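# Transfer top 96-well plate from nest N1 to nest N2

## Task

Take the top 96-well plate off the stack in nest N1 and place it in nest N2, lying flat within N2's locating features, oriented so its A1 well sits at N2's corner labelled A1. The bottom plate has to remain in N1 exactly as it started. Finish by opening the gripper and withdrawing the arm from the plate.

## Robot and tools

Robot: two six-joint arms, left_arm and right_arm, each ending in a two-finger parallel gripper. Base poses in the scene frame: left_arm at (-0.030, +0.259, +0.253) m, quat_wxyz (+0.929, -0.102, +0.346, +0.080); right_arm at (+0.007, -0.356, +0.253) m, quat_wxyz (+0.933, +0.077, +0.352, -0.012). Joint limits (rad), base to hand: waist -2.618..3.054, shoulder 0..3.142, elbow 0..3.142, wrist pitch -1.571..1.571, wrist yaw -1.571..1.571, wrist roll -2.094..2.094. Elbows cannot fully straighten.

Frame: one scene frame for everything. Origin sits on the tabletop midway between the arms; +z is up, +x reaches out across the table, +y is toward left_arm. The arm names are not image sides. Looking from behind the arms, N1 is the right-hand nest (toward -y, right_arm's side) and N2 the left-hand one (+y). Each plate has one clipped corner, which is its A1 corner.

Gripper geometry: fingers extend along the gripper's +z axis and close along its y axis. end_effector_position is the point midway between the pads, roughly 1 cm short of the fingertips. Motions often stop a centimetre or more from the command, usually low. Reported hand positions get less accurate at long reach.

execute_actions(actions, pictures): actions is a list holding zero or one item. Empty list: nothing is sent, current state comes back. An action item is {"rows": [...], "steps": n}: up to 15 rows, n from 1 to 15 (default 15), each step 1/30 s; row i drives step i and the final row repeats for leftover steps. A wait item is {"steps": n} with n up to 300, measured from the previous result, so your thinking time eats into it. pictures (boolean) toggles camera images; they are on by default.

Row layout (used by execute_actions and by move): a single flat list of 16 numbers covering both arms, always all 16 even if one arm is idle. Order: left_arm x, y, z, qw, qx, qy, qz, opening, then right_arm the same eight. x, y, z are an absolute gripper position goal in metres, scene frame; qw..qz an absolute orientation goal, scalar first, scene frame. Together these are a pose, not an offset. opening ranges -1 (shut) to +1 (wide, 0.094 m). A call is rejected entirely if a target lies over 0.6 m from that arm's last reported position along any gripper axis. Each control step the controller limits the command to 70 mm and 16 degrees from the measured hand pose, then solves IK favouring position over orientation. After an action ends an arm only continues to its last limited pose, so read the result and send the remainder. To hold an arm still or keep orientation, resend its exact pose and quaternion from the last result before it stopped, with the intended opening, not a drifted reading.

move(target, speed): target is one 16-number row as above (absolute poses). speed is the path's top speed in m/s, 0.002 to 0.5, default 0.25; rotation capped at twice that value in rad/s. Both hands travel straight lines that finish together, lasting 0.5 to 10 s (cut off at 10 s). Orientation takes the shorter rotation. Paths ignore obstacles and the other arm; the hand can lag, wander, or overshoot speed near full extension. Opening is applied when the move starts. Faster contact and targets set deeper past contact push harder. The result adds a "move:" line with the ending (done, off_target, moving, held, fault), any limits (paced = command was clipped; held = some steps were blocked, after which motion may spurt), plus each hand's distance to its pose.

wait(seconds): 0 to 10 s, sends nothing new; fingers still in motion continue.

zoom_image(camera, region): camera is cam_high, cam_low, cam_left_wrist or cam_right_wrist; region [x0, y0, x1, y1] in pixels of that camera's latest image, top-left origin, at most 504x504. Images: cam_high and cam_low 672x504, wrist cameras 616x616 fisheye.

read_manual(section): only returns licence text; moves nothing.



Reading results: the state line "left_arm: ... | right_arm: ..." shows each hand's position and quaternion. grip_measured is finger opening on the command scale (last joint value gives metres); readings can be about 1 mm off per gripper. To grasp, command about 0.03 below grip_measured; a smaller gap grips more gently. Pad force tops out near 50-62 N. HELD flags steps whose command was partly or fully withheld; "pose unreachable" names an arm whose command the clearance check altered or blocked; "too close" counts each base's mounting plate and its half of the rear frame as part of that arm. "Hand target" shows where the controller now steers each hand. FAULT lines mean an arm stopped. MOTOR HOT appears at 75 °C; at 90 °C that arm halts for 10 s; at 100 °C it goes limp and drops what it holds, so avoid long loaded holds.

Avoid: letting a plate fall more than a few millimetres, disturbing the lower plate, pushing anything off the table, arms striking or pressing each other, heavy pressing into plates or nests, and the mounting plates and frame behind the arms. Loose objects may occasionally get nudged by an outside push. Smooth, efficient motion is preferred.

Each tool is called after "Emit:" as a command line: name --argument value for each argument, lists and objects as JSON in quotes; but a table of rows of numbers goes row by row, as --pt "numbers of a row", without its own name.

## Session

Emit:
execute_actions --actions '[]'

Scene clock: 0.00 s of 13200.00 s.
left_arm: end_effector_position=(+0.5089, +0.5283, +0.1509) grip_measured=+1.000 end_effector_quat_wxyz=(+0.337, +0.467, +0.815, +0.065) | right_arm: end_effector_position=(+0.4643, -0.5763, +0.2265) grip_measured=+1.000 end_effector_quat_wxyz=(+0.231, +0.387, +0.893, -0.006)
Joint positions: left_arm=[ 0.545  1.723  1.535 -0.142  0.76   1.406  0.094] | right_arm=[-0.615  1.201  1.122 -0.313 -0.291  0.415  0.094]
Joint velocities: left_arm=[-0.002 -0.007  0.007 -0.037 -0.066 -0.051  0.   ] | right_arm=[ 0.007 -0.002 -0.017  0.007 -0.022  0.037  0.   ]
Hand target (left_arm): +0.507, +0.526, +0.150; +0.338, +0.464, +0.817, +0.056
Hand target (right_arm): +0.467, -0.578, +0.233; +0.239, +0.385, +0.892, -0.008

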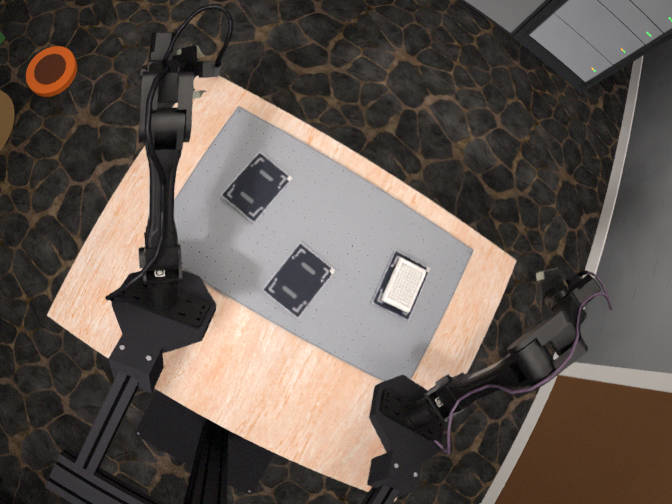

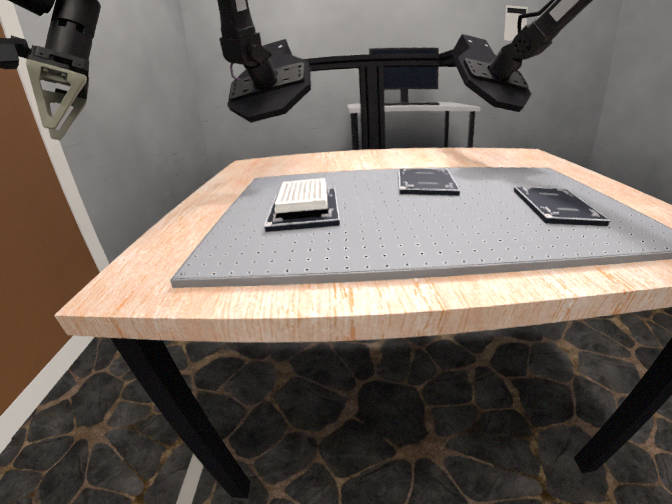

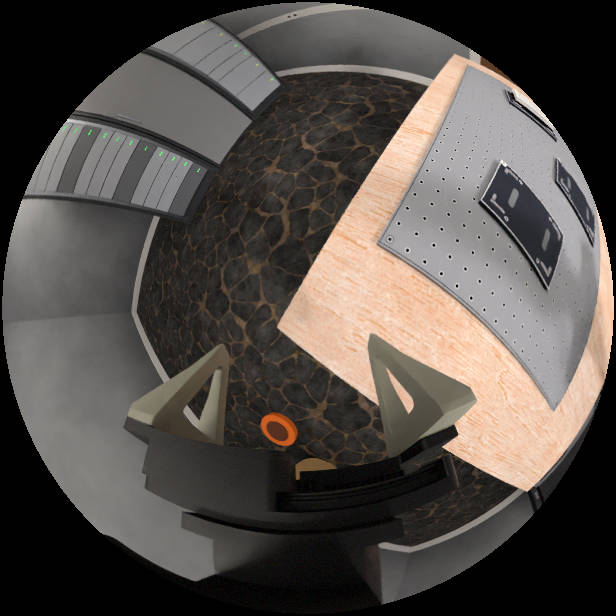

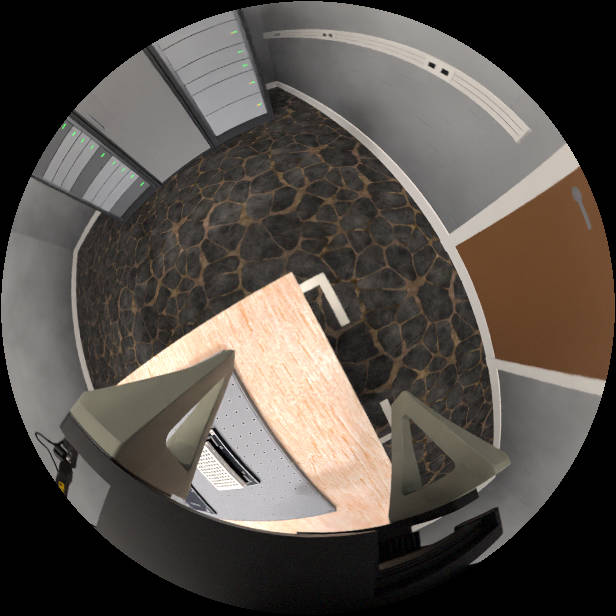

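Emit:
zoom_image --camera "cam_high" --region '[360, 240, 450, 330]'

Emit:
zoom_image --camera "cam_high" --region '[255, 235, 345, 325]'

Emit:
zoom_image --camera "cam_high" --region '[212, 143, 302, 233]'

Emit:
zoom_image --camera "cam_low" --region '[250, 160, 350, 240]'

Emit:
zoom_image --camera "cam_low" --region '[380, 150, 620, 240]'

Region (360, 240, 450, 330) of cam_high's 672x504 image, scaled by 5.600, with more detail than that image has.

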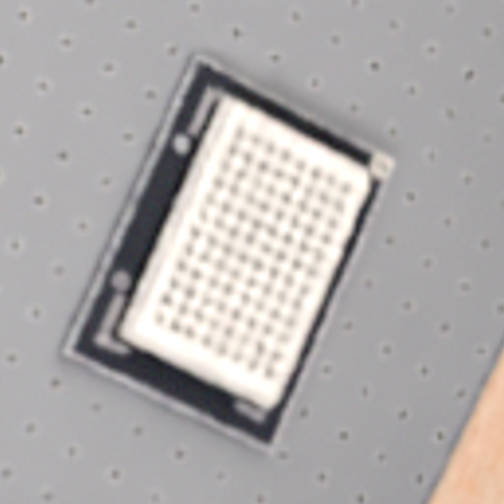

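Region (255, 235, 345, 325) of cam_high's 672x504 image, scaled by 5.600, with more detail than that image has.

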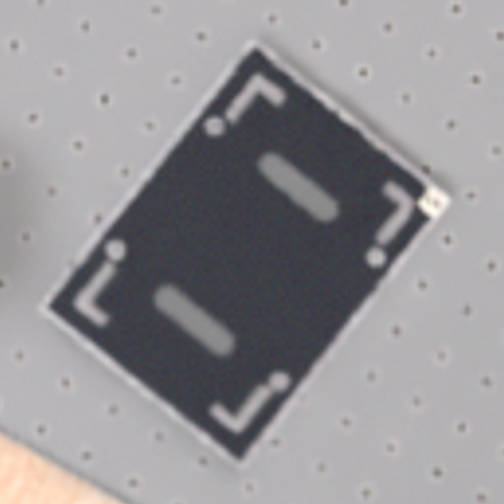

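Region (212, 143, 302, 233) of cam_high's 672x504 image, scaled by 5.600, with more detail than that image has.

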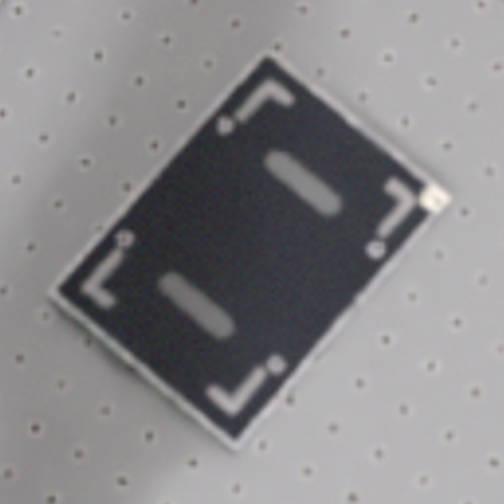

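Region (250, 160, 350, 240) of cam_low's 672x504 image, scaled by 5.040, with more detail than that image has; it fills the top 403 rows of this view, and the rest is white.

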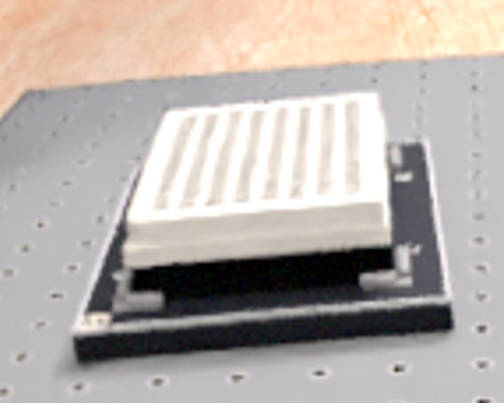

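Region (380, 150, 620, 240) of cam_low's 672x504 image, scaled by 2.100, with more detail than that image has; it fills the top 189 rows of this view, and the rest is white.

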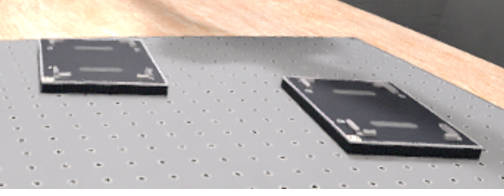

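Emit:
move --target '[0.369,0.21,0.14,0,0.084,0.996,0,1,0.34,-0.274,0.14,0,-0.022,1,0,1]' --speed 0.4

Scene clock: 4.83 s of 13200.00 s.
left_arm: end_effector_position=(+0.3667, +0.2096, +0.1384) grip_measured=+1.000 end_effector_quat_wxyz=(-0.002, +0.091, +0.996, -0.001) | right_arm: end_effector_position=(+0.3310, -0.2772, +0.1382) grip_measured=+1.000 end_effector_quat_wxyz=(-0.010, -0.031, +0.999, -0.011)
Joint positions: left_arm=[-0.522  1.498  1.099 -0.577 -0.459 -0.025  0.094] | right_arm=[ 0.506  1.323  0.816 -0.487  0.466  0.287  0.094]
Joint velocities: left_arm=[ 0.002  0.022 -0.012  0.022  0.037 -0.007  0.   ] | right_arm=[-0.017  0.002 -0.007  0.051  0.007  0.007  0.   ]
Hand target (left_arm): +0.373, +0.207, +0.140; +0.001, +0.089, +0.996, +0.000
Hand target (right_arm): +0.339, -0.274, +0.143; -0.004, -0.030, +1.000, -0.010
Off the commanded pose (left_arm): 0.003 m, 1 deg.
Off the commanded pose (right_arm): 0.010 m, 2 deg.
move: done
camera_calibration (this result's frames):
cam_left_wrist: T_world_to_cam=[[-0.236598, -0.970829, 0.0388836, 0.274441], [-0.794594, 0.216369, 0.567279, 0.201495], [-0.559144, 0.10332, -0.822607, 0.41816], [0, 0, 0, 1]] pos_world=[0.458851, 0.179634, 0.219006]
cam_right_wrist: T_world_to_cam=[[0.362479, -0.93134, -0.0348629, -0.369693], [-0.833615, -0.340718, 0.434738, 0.162], [-0.416767, -0.128521, -0.899882, 0.311851], [0, 0, 0, 1]] pos_world=[0.399021, -0.249034, 0.197313]

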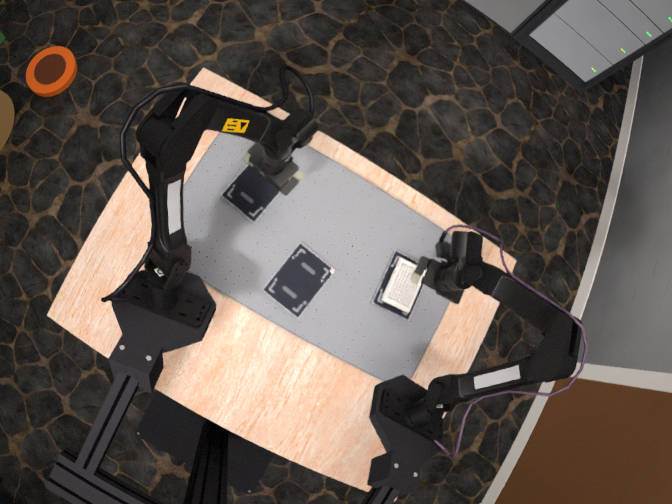

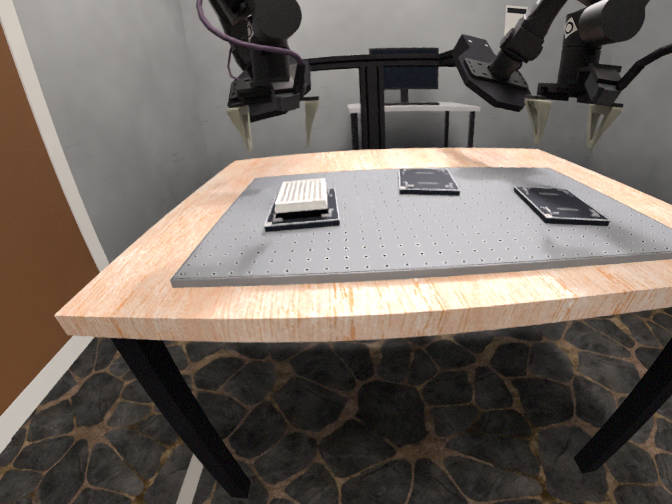

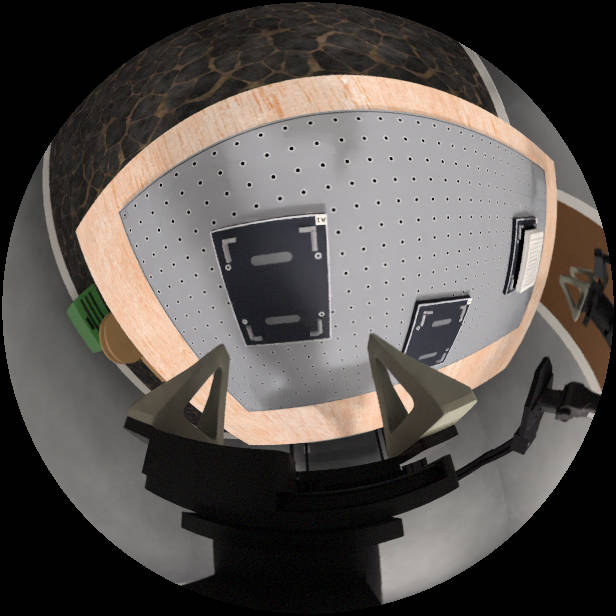

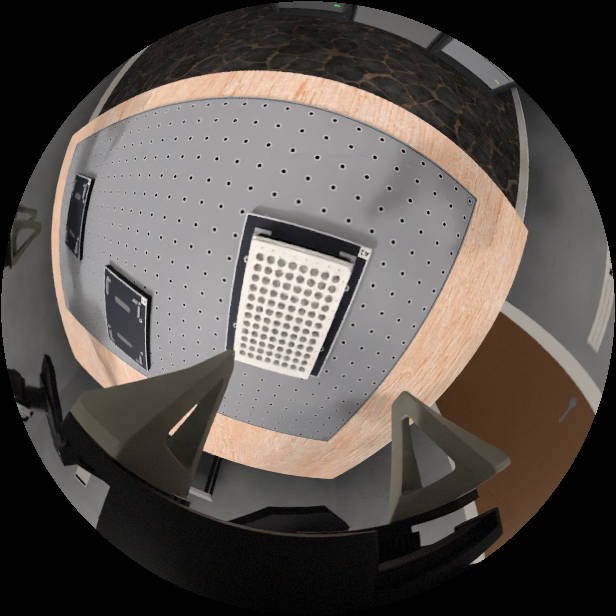

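Emit:
zoom_image --camera "cam_right_wrist" --region '[200, 200, 400, 400]'

Emit:
zoom_image --camera "cam_left_wrist" --region '[190, 190, 370, 370]'

Region (200, 200, 400, 400) of cam_right_wrist's 616x616 image, scaled by 2.520, with more detail than that image has.

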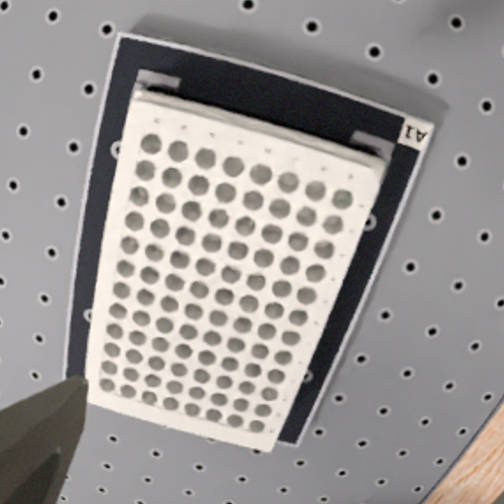

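Region (190, 190, 370, 370) of cam_left_wrist's 616x616 image, scaled by 2.800, with more detail than that image has.

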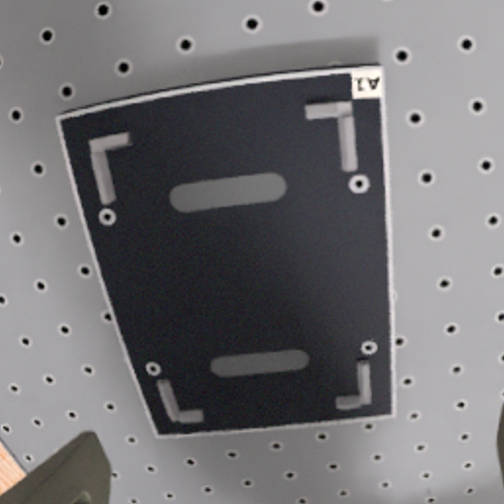

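Emit:
move --target '[0.356,0.26,0.14,0,0.084,0.996,0,1,0.31,-0.255,0.08,0,-0.041,0.999,0,1]'

Emit:
zoom_image --camera "cam_low" --region '[220, 100, 360, 240]'

Scene clock: 8.93 s of 13200.00 s.
left_arm: end_effector_position=(+0.3613, +0.2613, +0.1419) grip_measured=+1.000 end_effector_quat_wxyz=(+0.000, +0.079, +0.997, +0.004) | right_arm: end_effector_position=(+0.3116, -0.2561, +0.0830) grip_measured=+1.000 end_effector_quat_wxyz=(+0.001, -0.039, +0.999, -0.003)
Joint positions: left_arm=[-0.367  1.388  1.038 -0.567 -0.378  0.091  0.094] | right_arm=[ 0.499  1.513  0.711 -0.162  0.455  0.253  0.094]
Joint velocities: left_arm=[ 0.012 -0.017 -0.007  0.007 -0.051  0.007  0.   ] | right_arm=[-0.017 -0.002 -0.002 -0.051 -0.051 -0.007  0.   ]
Hand target (left_arm): +0.356, +0.260, +0.140; -0.001, +0.084, +0.996, -0.001
Hand target (right_arm): +0.309, -0.256, +0.080; -0.000, -0.041, +0.999, -0.000
Off the commanded pose (left_arm): 0.006 m, 1 deg.
Off the commanded pose (right_arm): 0.004 m, 0 deg.
move: done
camera_calibration (this result's frames):
cam_left_wrist: T_world_to_cam=[[-0.214024, -0.976416, 0.0283829, 0.318041], [-0.801644, 0.19217, 0.566072, 0.192973], [-0.558176, 0.0984002, -0.823867, 0.413783], [0, 0, 0, 1]] pos_world=[0.453728, 0.232741, 0.222639]
cam_right_wrist: T_world_to_cam=[[0.377865, -0.924912, -0.0419056, -0.347485], [-0.836861, -0.360555, 0.411903, 0.174775], [-0.396083, -0.120575, -0.910264, 0.253191], [0, 0, 0, 1]] pos_world=[0.37785, -0.227849, 0.143919]

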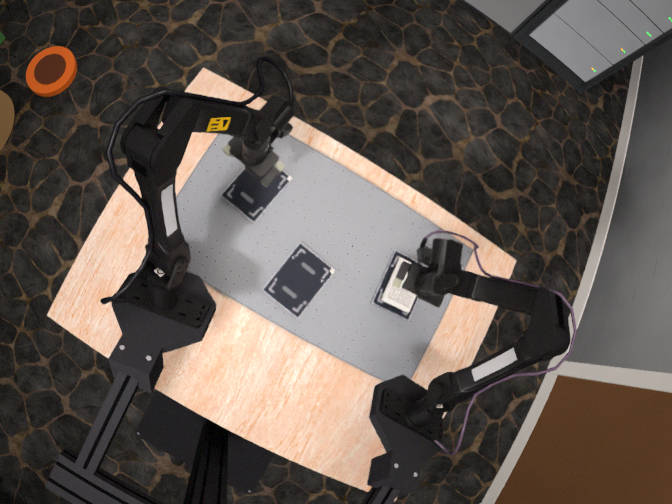

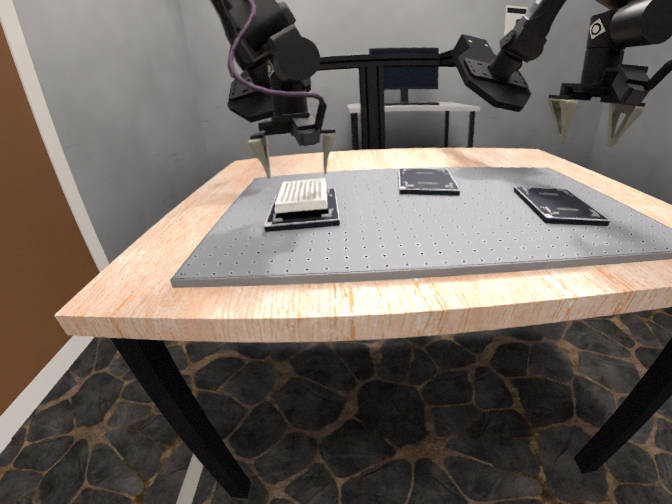

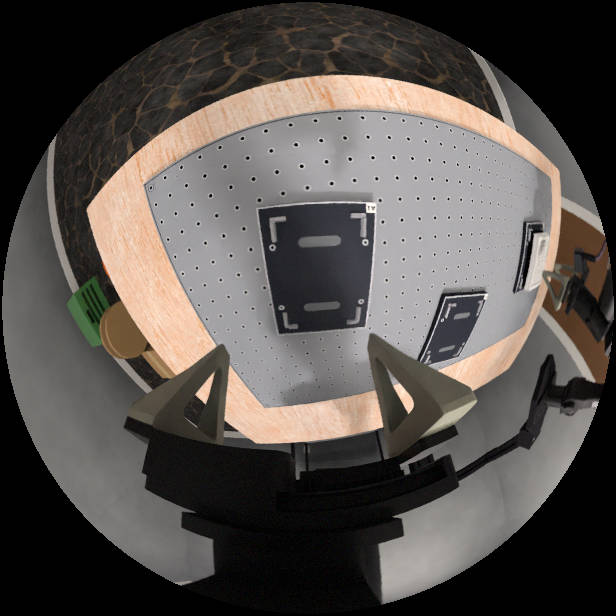

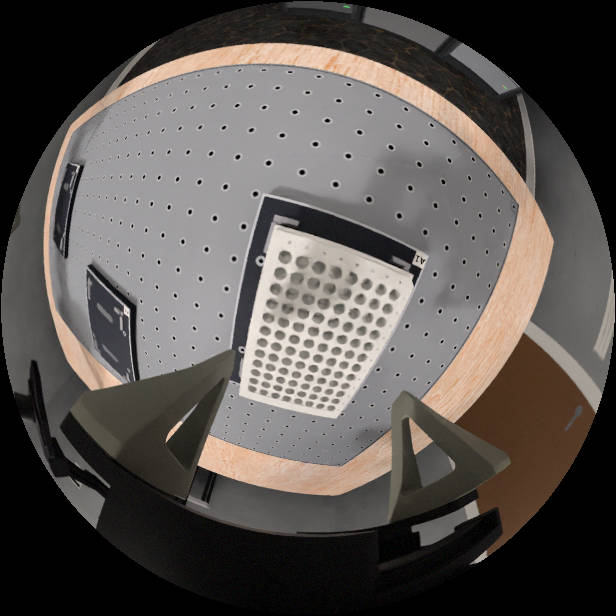

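Region (220, 100, 360, 240) of cam_low's 672x504 image, scaled by 3.600, with more detail than that image has.

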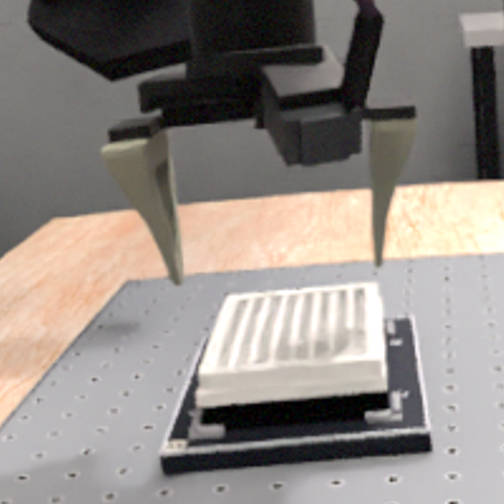

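Emit:
zoom_image --camera "cam_right_wrist" --region '[200, 200, 440, 440]'

Region (200, 200, 440, 440) of cam_right_wrist's 616x616 image, scaled by 2.100, with more detail than that image has.

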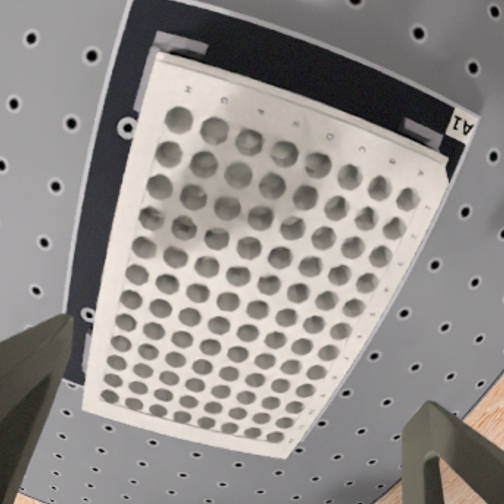

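Emit:
move --target '[0.356,0.26,0.14,0,0.084,0.996,0,1,0.306,-0.251,0.058,0,-0.041,0.999,0,1]' --speed 0.1

Emit:
zoom_image --camera "cam_low" --region '[240, 140, 360, 240]'

Scene clock: 11.30 s of 13200.00 s.
left_arm: end_effector_position=(+0.3620, +0.2612, +0.1419) grip_measured=+1.000 end_effector_quat_wxyz=(+0.001, +0.079, +0.997, +0.004) | right_arm: end_effector_position=(+0.3100, -0.2515, +0.0616) grip_measured=+1.000 end_effector_quat_wxyz=(+0.003, -0.038, +0.999, -0.002)
Joint positions: left_arm=[-0.367  1.388  1.038 -0.564 -0.378  0.092  0.094] | right_arm=[ 0.481  1.603  0.711 -0.059  0.444  0.237  0.094]
Joint velocities: left_arm=[ 0.007  0.007 -0.007  0.022 -0.037 -0.007  0.   ] | right_arm=[-0.012  0.032 -0.007  0.007  0.037  0.022  0.   ]
Hand target (left_arm): +0.356, +0.260, +0.140; -0.000, +0.084, +0.996, +0.000
Hand target (right_arm): +0.306, -0.251, +0.058; +0.000, -0.041, +0.999, +0.000
Off the commanded pose (left_arm): 0.006 m, 1 deg.
Off the commanded pose (right_arm): 0.005 m, 1 deg.
move: done
camera_calibration (this result's frames):
cam_left_wrist: T_world_to_cam=[[-0.213772, -0.976472, 0.0283402, 0.31801], [-0.803295, 0.19222, 0.563709, 0.194488], [-0.555894, 0.0977395, -0.825487, 0.413769], [0, 0, 0, 1]] pos_world=[0.454225, 0.232702, 0.222914]
cam_right_wrist: T_world_to_cam=[[0.37542, -0.925921, -0.0415937, -0.343003], [-0.839688, -0.35877, 0.407686, 0.185558], [-0.392408, -0.118128, -0.912174, 0.233275], [0, 0, 0, 1]] pos_world=[0.37612, -0.223465, 0.122872]

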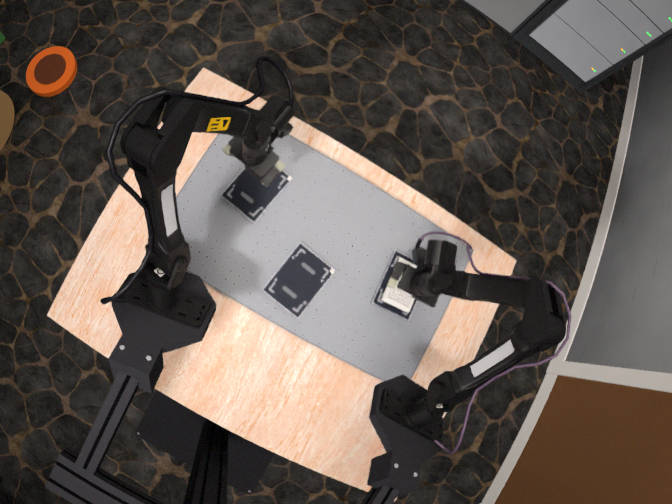

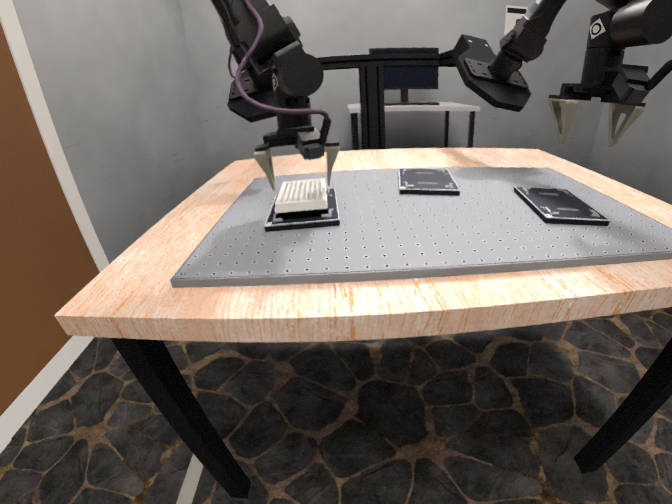

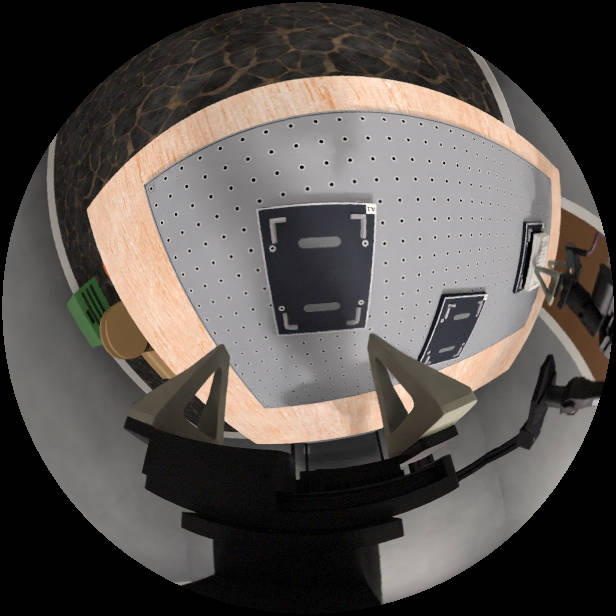

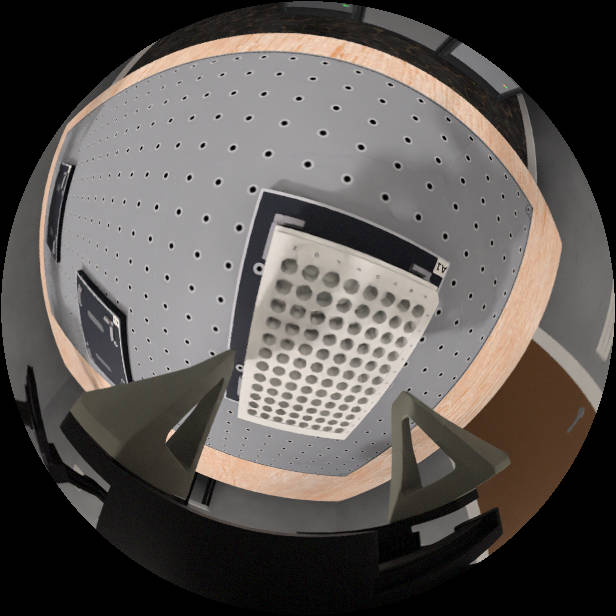

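Region (240, 140, 360, 240) of cam_low's 672x504 image, scaled by 4.200, with more detail than that image has.

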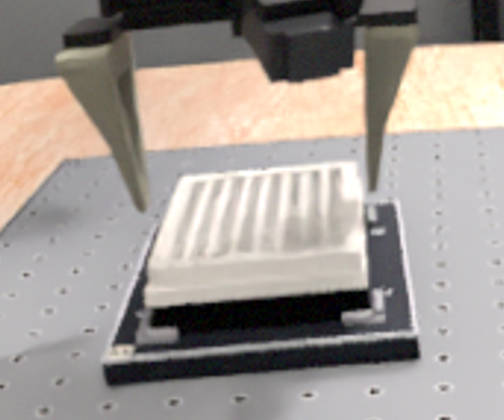

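Emit:
move --target '[0.356,0.26,0.14,0,0.084,0.996,0,1,0.305,-0.251,0.043,0,-0.041,0.999,0,1]' --speed 0.05

Emit:
zoom_image --camera "cam_low" --region '[240, 140, 360, 240]'

Emit:
zoom_image --camera "cam_right_wrist" --region '[180, 200, 480, 480]'

Scene clock: 12.70 s of 13200.00 s.
left_arm: end_effector_position=(+0.3620, +0.2612, +0.1419) grip_measured=+1.000 end_effector_quat_wxyz=(+0.001, +0.079, +0.997, +0.004) | right_arm: end_effector_position=(+0.3075, -0.2520, +0.0463) grip_measured=+1.000 end_effector_quat_wxyz=(+0.001, -0.038, +0.999, -0.003)
Joint positions: left_arm=[-0.367  1.388  1.038 -0.564 -0.378  0.092  0.094] | right_arm=[0.459 1.663 0.711 0.005 0.432 0.218 0.094]
Joint velocities: left_arm=[-0.007  0.022 -0.012  0.051 -0.022 -0.066  0.   ] | right_arm=[-0.007  0.012  0.007  0.022  0.051  0.051  0.   ]
Hand target (left_arm): +0.356, +0.260, +0.140; -0.000, +0.084, +0.996, +0.000
Hand target (right_arm): +0.305, -0.251, +0.043; -0.000, -0.041, +0.999, +0.000
Off the commanded pose (left_arm): 0.006 m, 1 deg.
Off the commanded pose (right_arm): 0.004 m, 1 deg.
move: done
camera_calibration (this result's frames):
cam_left_wrist: T_world_to_cam=[[-0.214144, -0.976391, 0.0283395, 0.318124], [-0.80322, 0.192526, 0.563712, 0.194381], [-0.555859, 0.0979527, -0.825485, 0.413701], [0, 0, 0, 1]] pos_world=[0.454214, 0.232667, 0.222914]
cam_right_wrist: T_world_to_cam=[[0.376401, -0.92554, -0.0412034, -0.343406], [-0.837975, -0.359084, 0.410923, 0.188715], [-0.395121, -0.120144, -0.910739, 0.218581], [0, 0, 0, 1]] pos_world=[0.373763, -0.22381, 0.107374]

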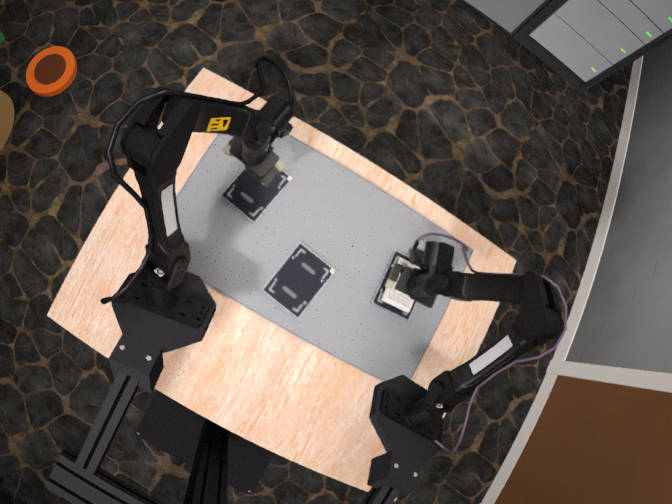

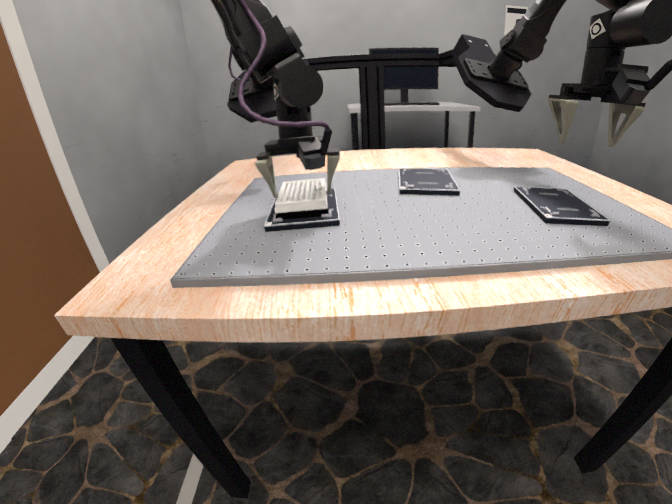

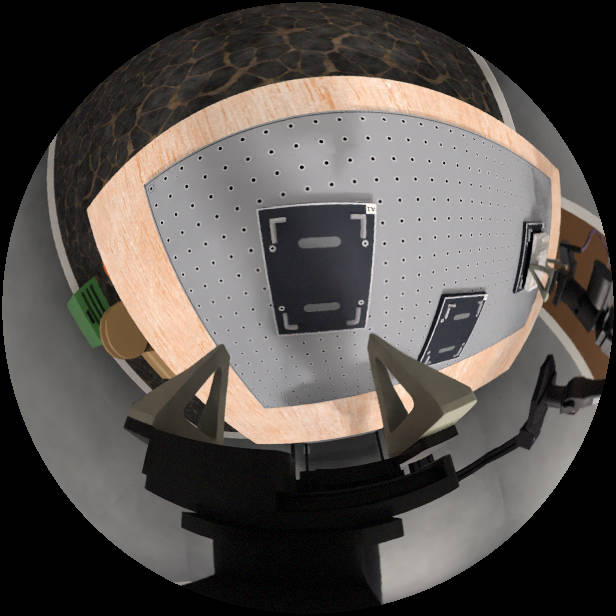

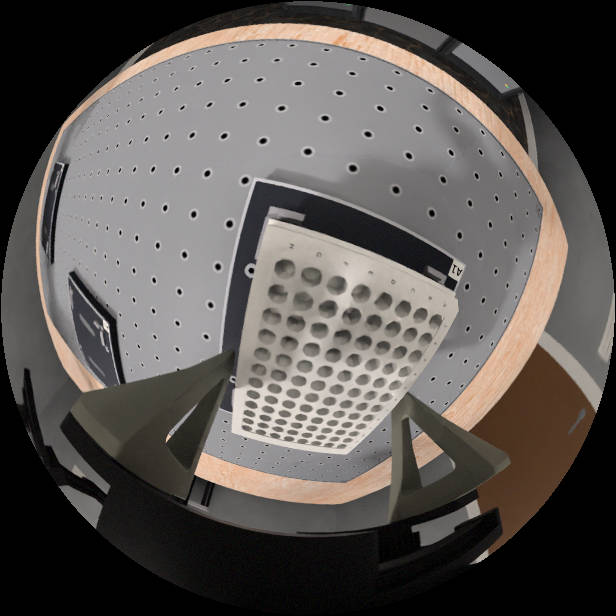

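Region (240, 140, 360, 240) of cam_low's 672x504 image, scaled by 4.200, with more detail than that image has.

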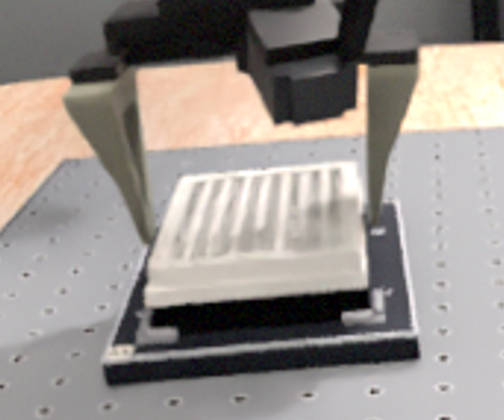

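Region (180, 200, 480, 480) of cam_right_wrist's 616x616 image, scaled by 1.680, with more detail than that image has; it fills the top 470 rows of this view, and the rest is white.

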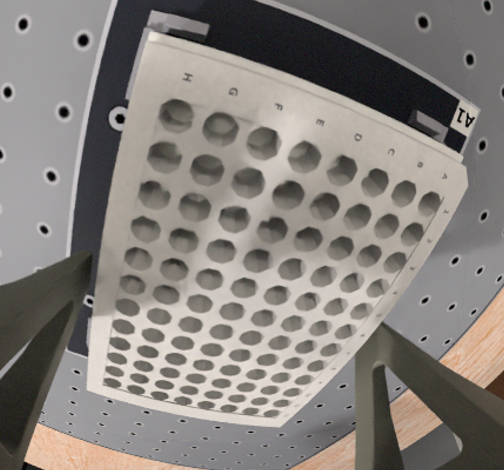

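Emit:
execute_actions --actions '[{"rows":[[0.356,0.26,0.14,0,0.084,0.996,0,1,0.305,-0.2515,0.040,0,-0.041,0.999,0,1]],"steps":10}]' --pictures false

Emit:
move --target '[0.356,0.26,0.14,0,0.084,0.996,0,1,0.305,-0.2515,0.040,0,-0.041,0.999,0,0.72]' --speed 0.05

Emit:
zoom_image --camera "cam_low" --region '[240, 140, 360, 240]'

Scene clock: 13.73 s of 13200.00 s.
left_arm: end_effector_position=(+0.3621, +0.2612, +0.1419) grip_measured=+1.000 end_effector_quat_wxyz=(+0.002, +0.079, +0.997, +0.004) | right_arm: end_effector_position=(+0.3071, -0.2527, +0.0433) grip_measured=+1.000 end_effector_quat_wxyz=(+0.001, -0.038, +0.999, -0.003)
Joint positions: left_arm=[-0.367  1.388  1.038 -0.564 -0.378  0.092  0.094] | right_arm=[0.453 1.674 0.711 0.017 0.429 0.213 0.094]
Joint velocities: left_arm=[ 0.002 -0.007  0.002  0.081 -0.007  0.051  0.   ] | right_arm=[ 0.007 -0.012 -0.012 -0.007 -0.007 -0.007  0.   ]
Hand target (left_arm): +0.356, +0.260, +0.140; -0.000, +0.084, +0.996, +0.000
Hand target (right_arm): +0.305, -0.252, +0.040; -0.000, -0.041, +0.999, +0.000
Off the commanded pose (left_arm): 0.006 m, 1 deg.
Off the commanded pose (right_arm): 0.004 m, 1 deg.
Steps of this call (steps 1 to 21: nothing new was sent; steps 22 to 31: all 10 steps of this action). Readings (end_effector_position):
22: left_arm (+0.3620, +0.2612, +0.1419) | right_arm (+0.3078, -0.2519, +0.0460)
23: left_arm (+0.3621, +0.2612, +0.1419) | right_arm (+0.3079, -0.2519, +0.0455)
25: left_arm (+0.3621, +0.2612, +0.1419) | right_arm (+0.3075, -0.2525, +0.0442)
29: left_arm (+0.3621, +0.2612, +0.1419) | right_arm (+0.3068, -0.2528, +0.0433)
31: the state above

Scene clock: 14.67 s of 13200.00 s.
left_arm: end_effector_position=(+0.3621, +0.2612, +0.1419) grip_measured=+1.000 end_effector_quat_wxyz=(+0.002, +0.079, +0.997, +0.004) | right_arm: end_effector_position=(+0.3072, -0.2519, +0.0433) grip_measured=+0.772 end_effector_quat_wxyz=(+0.001, -0.038, +0.999, -0.001)
Joint positions: left_arm=[-0.367  1.388  1.038 -0.564 -0.378  0.092  0.094] | right_arm=[0.453 1.674 0.711 0.019 0.425 0.212 0.083]
Joint velocities: left_arm=[-0.002 -0.027 -0.002 -0.051  0.066  0.022  0.   ] | right_arm=[-0.002 -0.012 -0.002 -0.022 -0.051  0.022  0.   ]
Hand target (left_arm): +0.356, +0.260, +0.140; -0.000, +0.084, +0.996, +0.000
Hand target (right_arm): +0.305, -0.252, +0.040; -0.000, -0.041, +0.999, -0.000
Off the commanded pose (left_arm): 0.006 m, 1 deg.
Off the commanded pose (right_arm): 0.004 m, 0 deg.
move: done
camera_calibration (this result's frames):
cam_left_wrist: T_world_to_cam=[[-0.214019, -0.97642, 0.028287, 0.318107], [-0.803447, 0.192428, 0.563422, 0.194602], [-0.55558, 0.0978562, -0.825685, 0.413704], [0, 0, 0, 1]] pos_world=[0.454279, 0.232676, 0.222947]
cam_right_wrist: T_world_to_cam=[[0.37648, -0.92534, -0.0448242, -0.343154], [-0.837645, -0.360671, 0.410204, 0.18927], [-0.395745, -0.116887, -0.910891, 0.216723], [0, 0, 0, 1]] pos_world=[0.373499, -0.223938, 0.10439]

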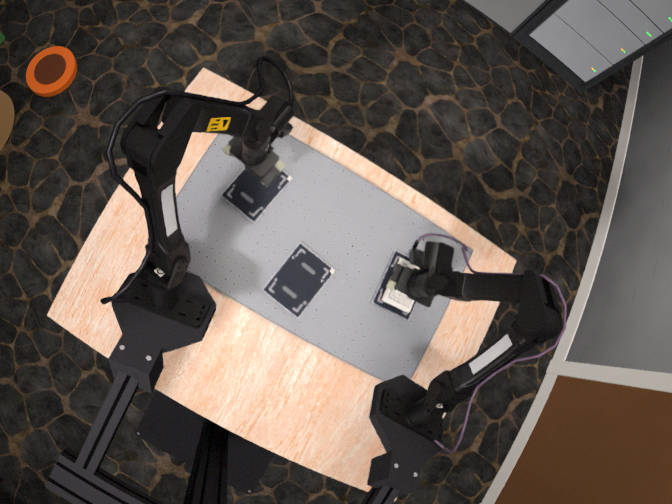

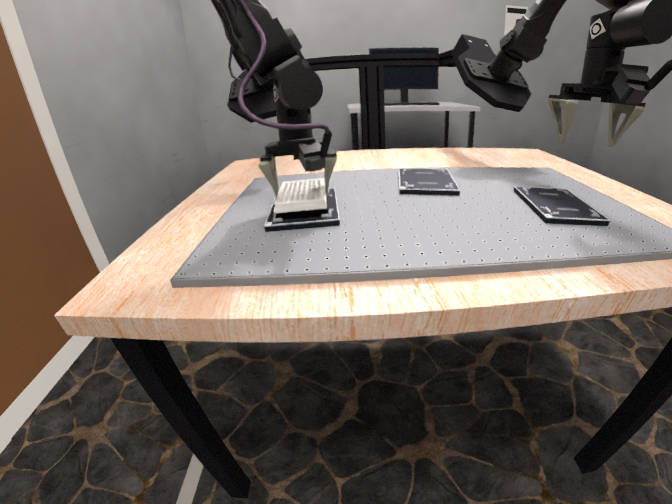

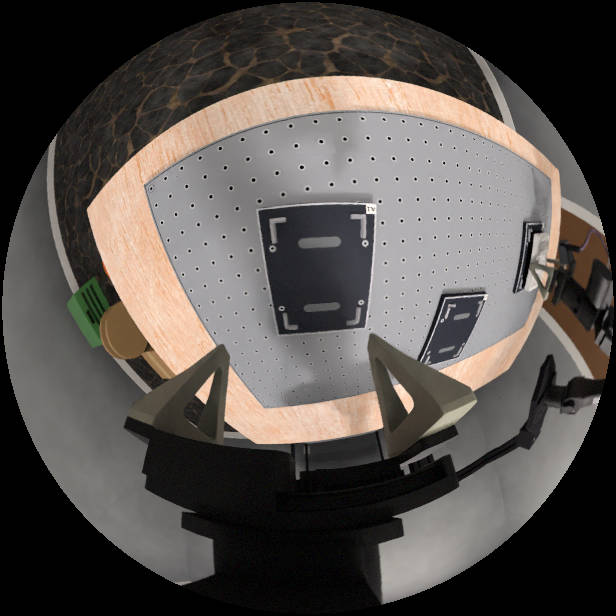

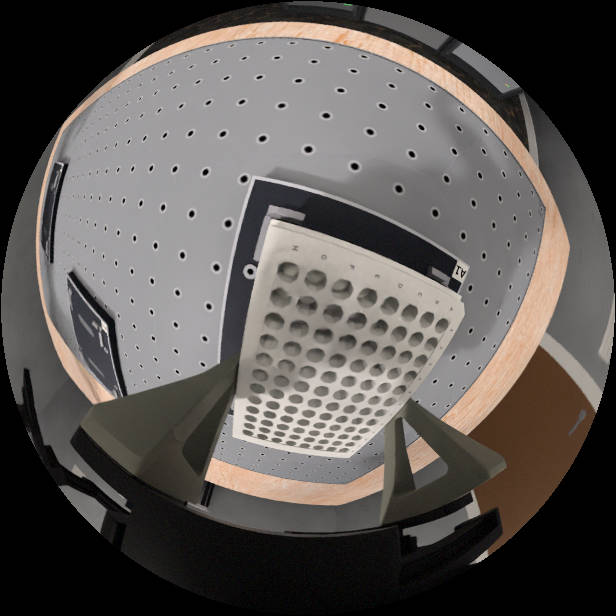

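Region (240, 140, 360, 240) of cam_low's 672x504 image, scaled by 4.200, with more detail than that image has.

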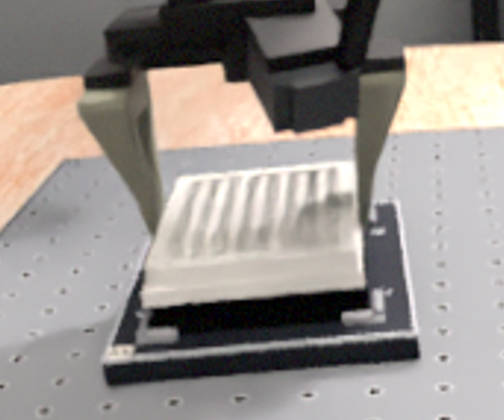

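Gripped on the body. Lift.

Emit:
move --target '[0.356,0.26,0.14,0,0.084,0.996,0,1,0.305,-0.2515,0.075,0,-0.041,0.999,0,0.73]' --speed 0.08

Scene clock: 16.07 s of 13200.00 s.
left_arm: end_effector_position=(+0.3621, +0.2612, +0.1419) grip_measured=+1.000 end_effector_quat_wxyz=(+0.002, +0.079, +0.997, +0.004) | right_arm: end_effector_position=(+0.3111, -0.2519, +0.0693) grip_measured=+0.772 end_effector_quat_wxyz=(+0.003, -0.037, +0.999, +0.000)
Joint positions: left_arm=[-0.367  1.388  1.038 -0.564 -0.378  0.092  0.094] | right_arm=[ 0.488  1.571  0.711 -0.094  0.444  0.245  0.083]
Joint velocities: left_arm=[-0.002 -0.007 -0.007  0.022 -0.081  0.081  0.   ] | right_arm=[ 0.002  0.007 -0.007 -0.022  0.007  0.022  0.   ]
Hand target (left_arm): +0.356, +0.260, +0.140; -0.000, +0.084, +0.996, +0.000
Hand target (right_arm): +0.306, -0.251, +0.074; +0.000, -0.041, +0.999, -0.000
Off the commanded pose (left_arm): 0.006 m, 1 deg.
Off the commanded pose (right_arm): 0.008 m, 1 deg.
move: done
camera_calibration (this result's frames):
cam_left_wrist: T_world_to_cam=[[-0.214019, -0.97642, 0.028287, 0.318107], [-0.803447, 0.192428, 0.563422, 0.194602], [-0.55558, 0.0978562, -0.825685, 0.413704], [0, 0, 0, 1]] pos_world=[0.454279, 0.232676, 0.222947]
cam_right_wrist: T_world_to_cam=[[0.373996, -0.926276, -0.0462586, -0.342843], [-0.840031, -0.359468, 0.406364, 0.183189], [-0.393033, -0.11312, -0.91254, 0.242225], [0, 0, 0, 1]] pos_world=[0.377309, -0.224316, 0.130739]

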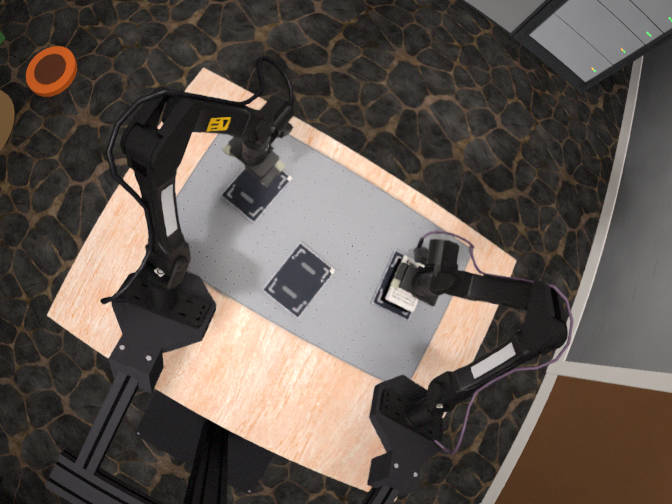

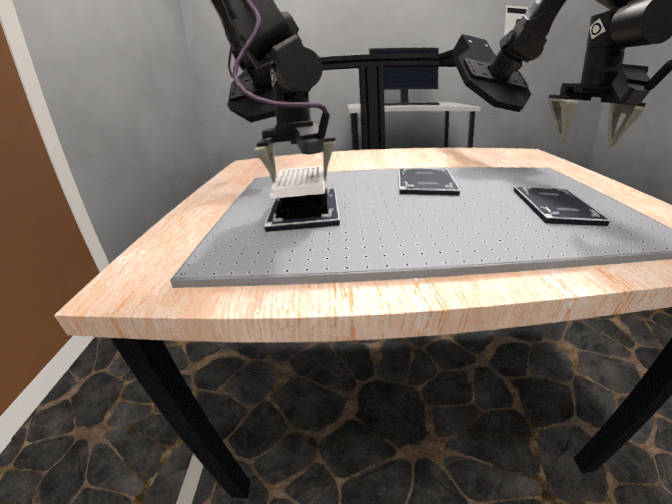

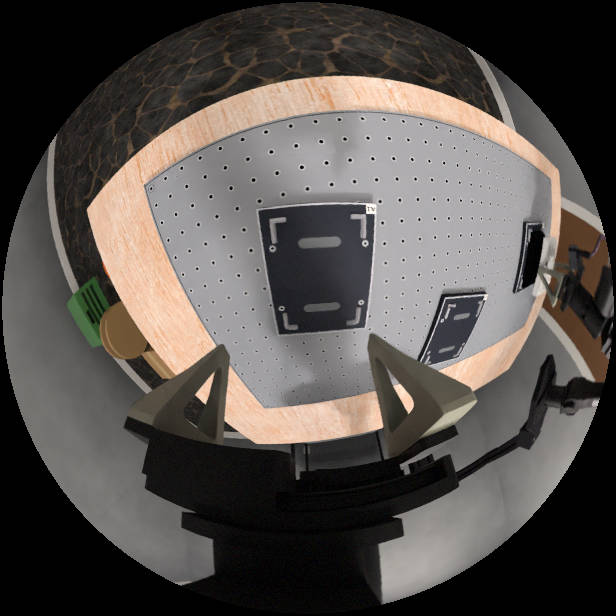

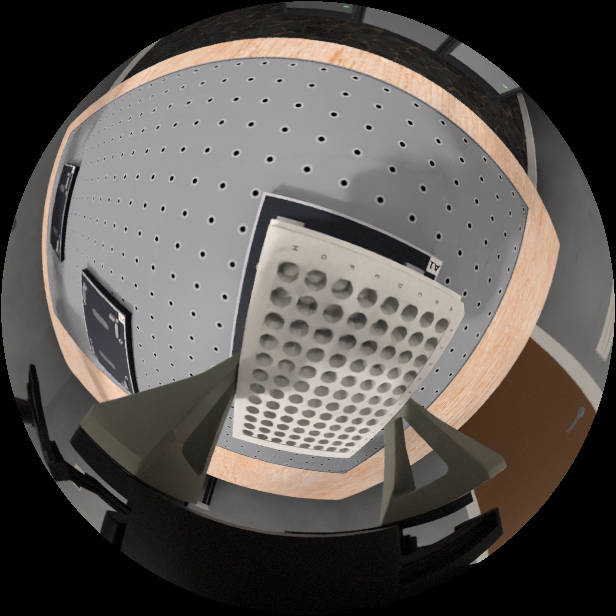

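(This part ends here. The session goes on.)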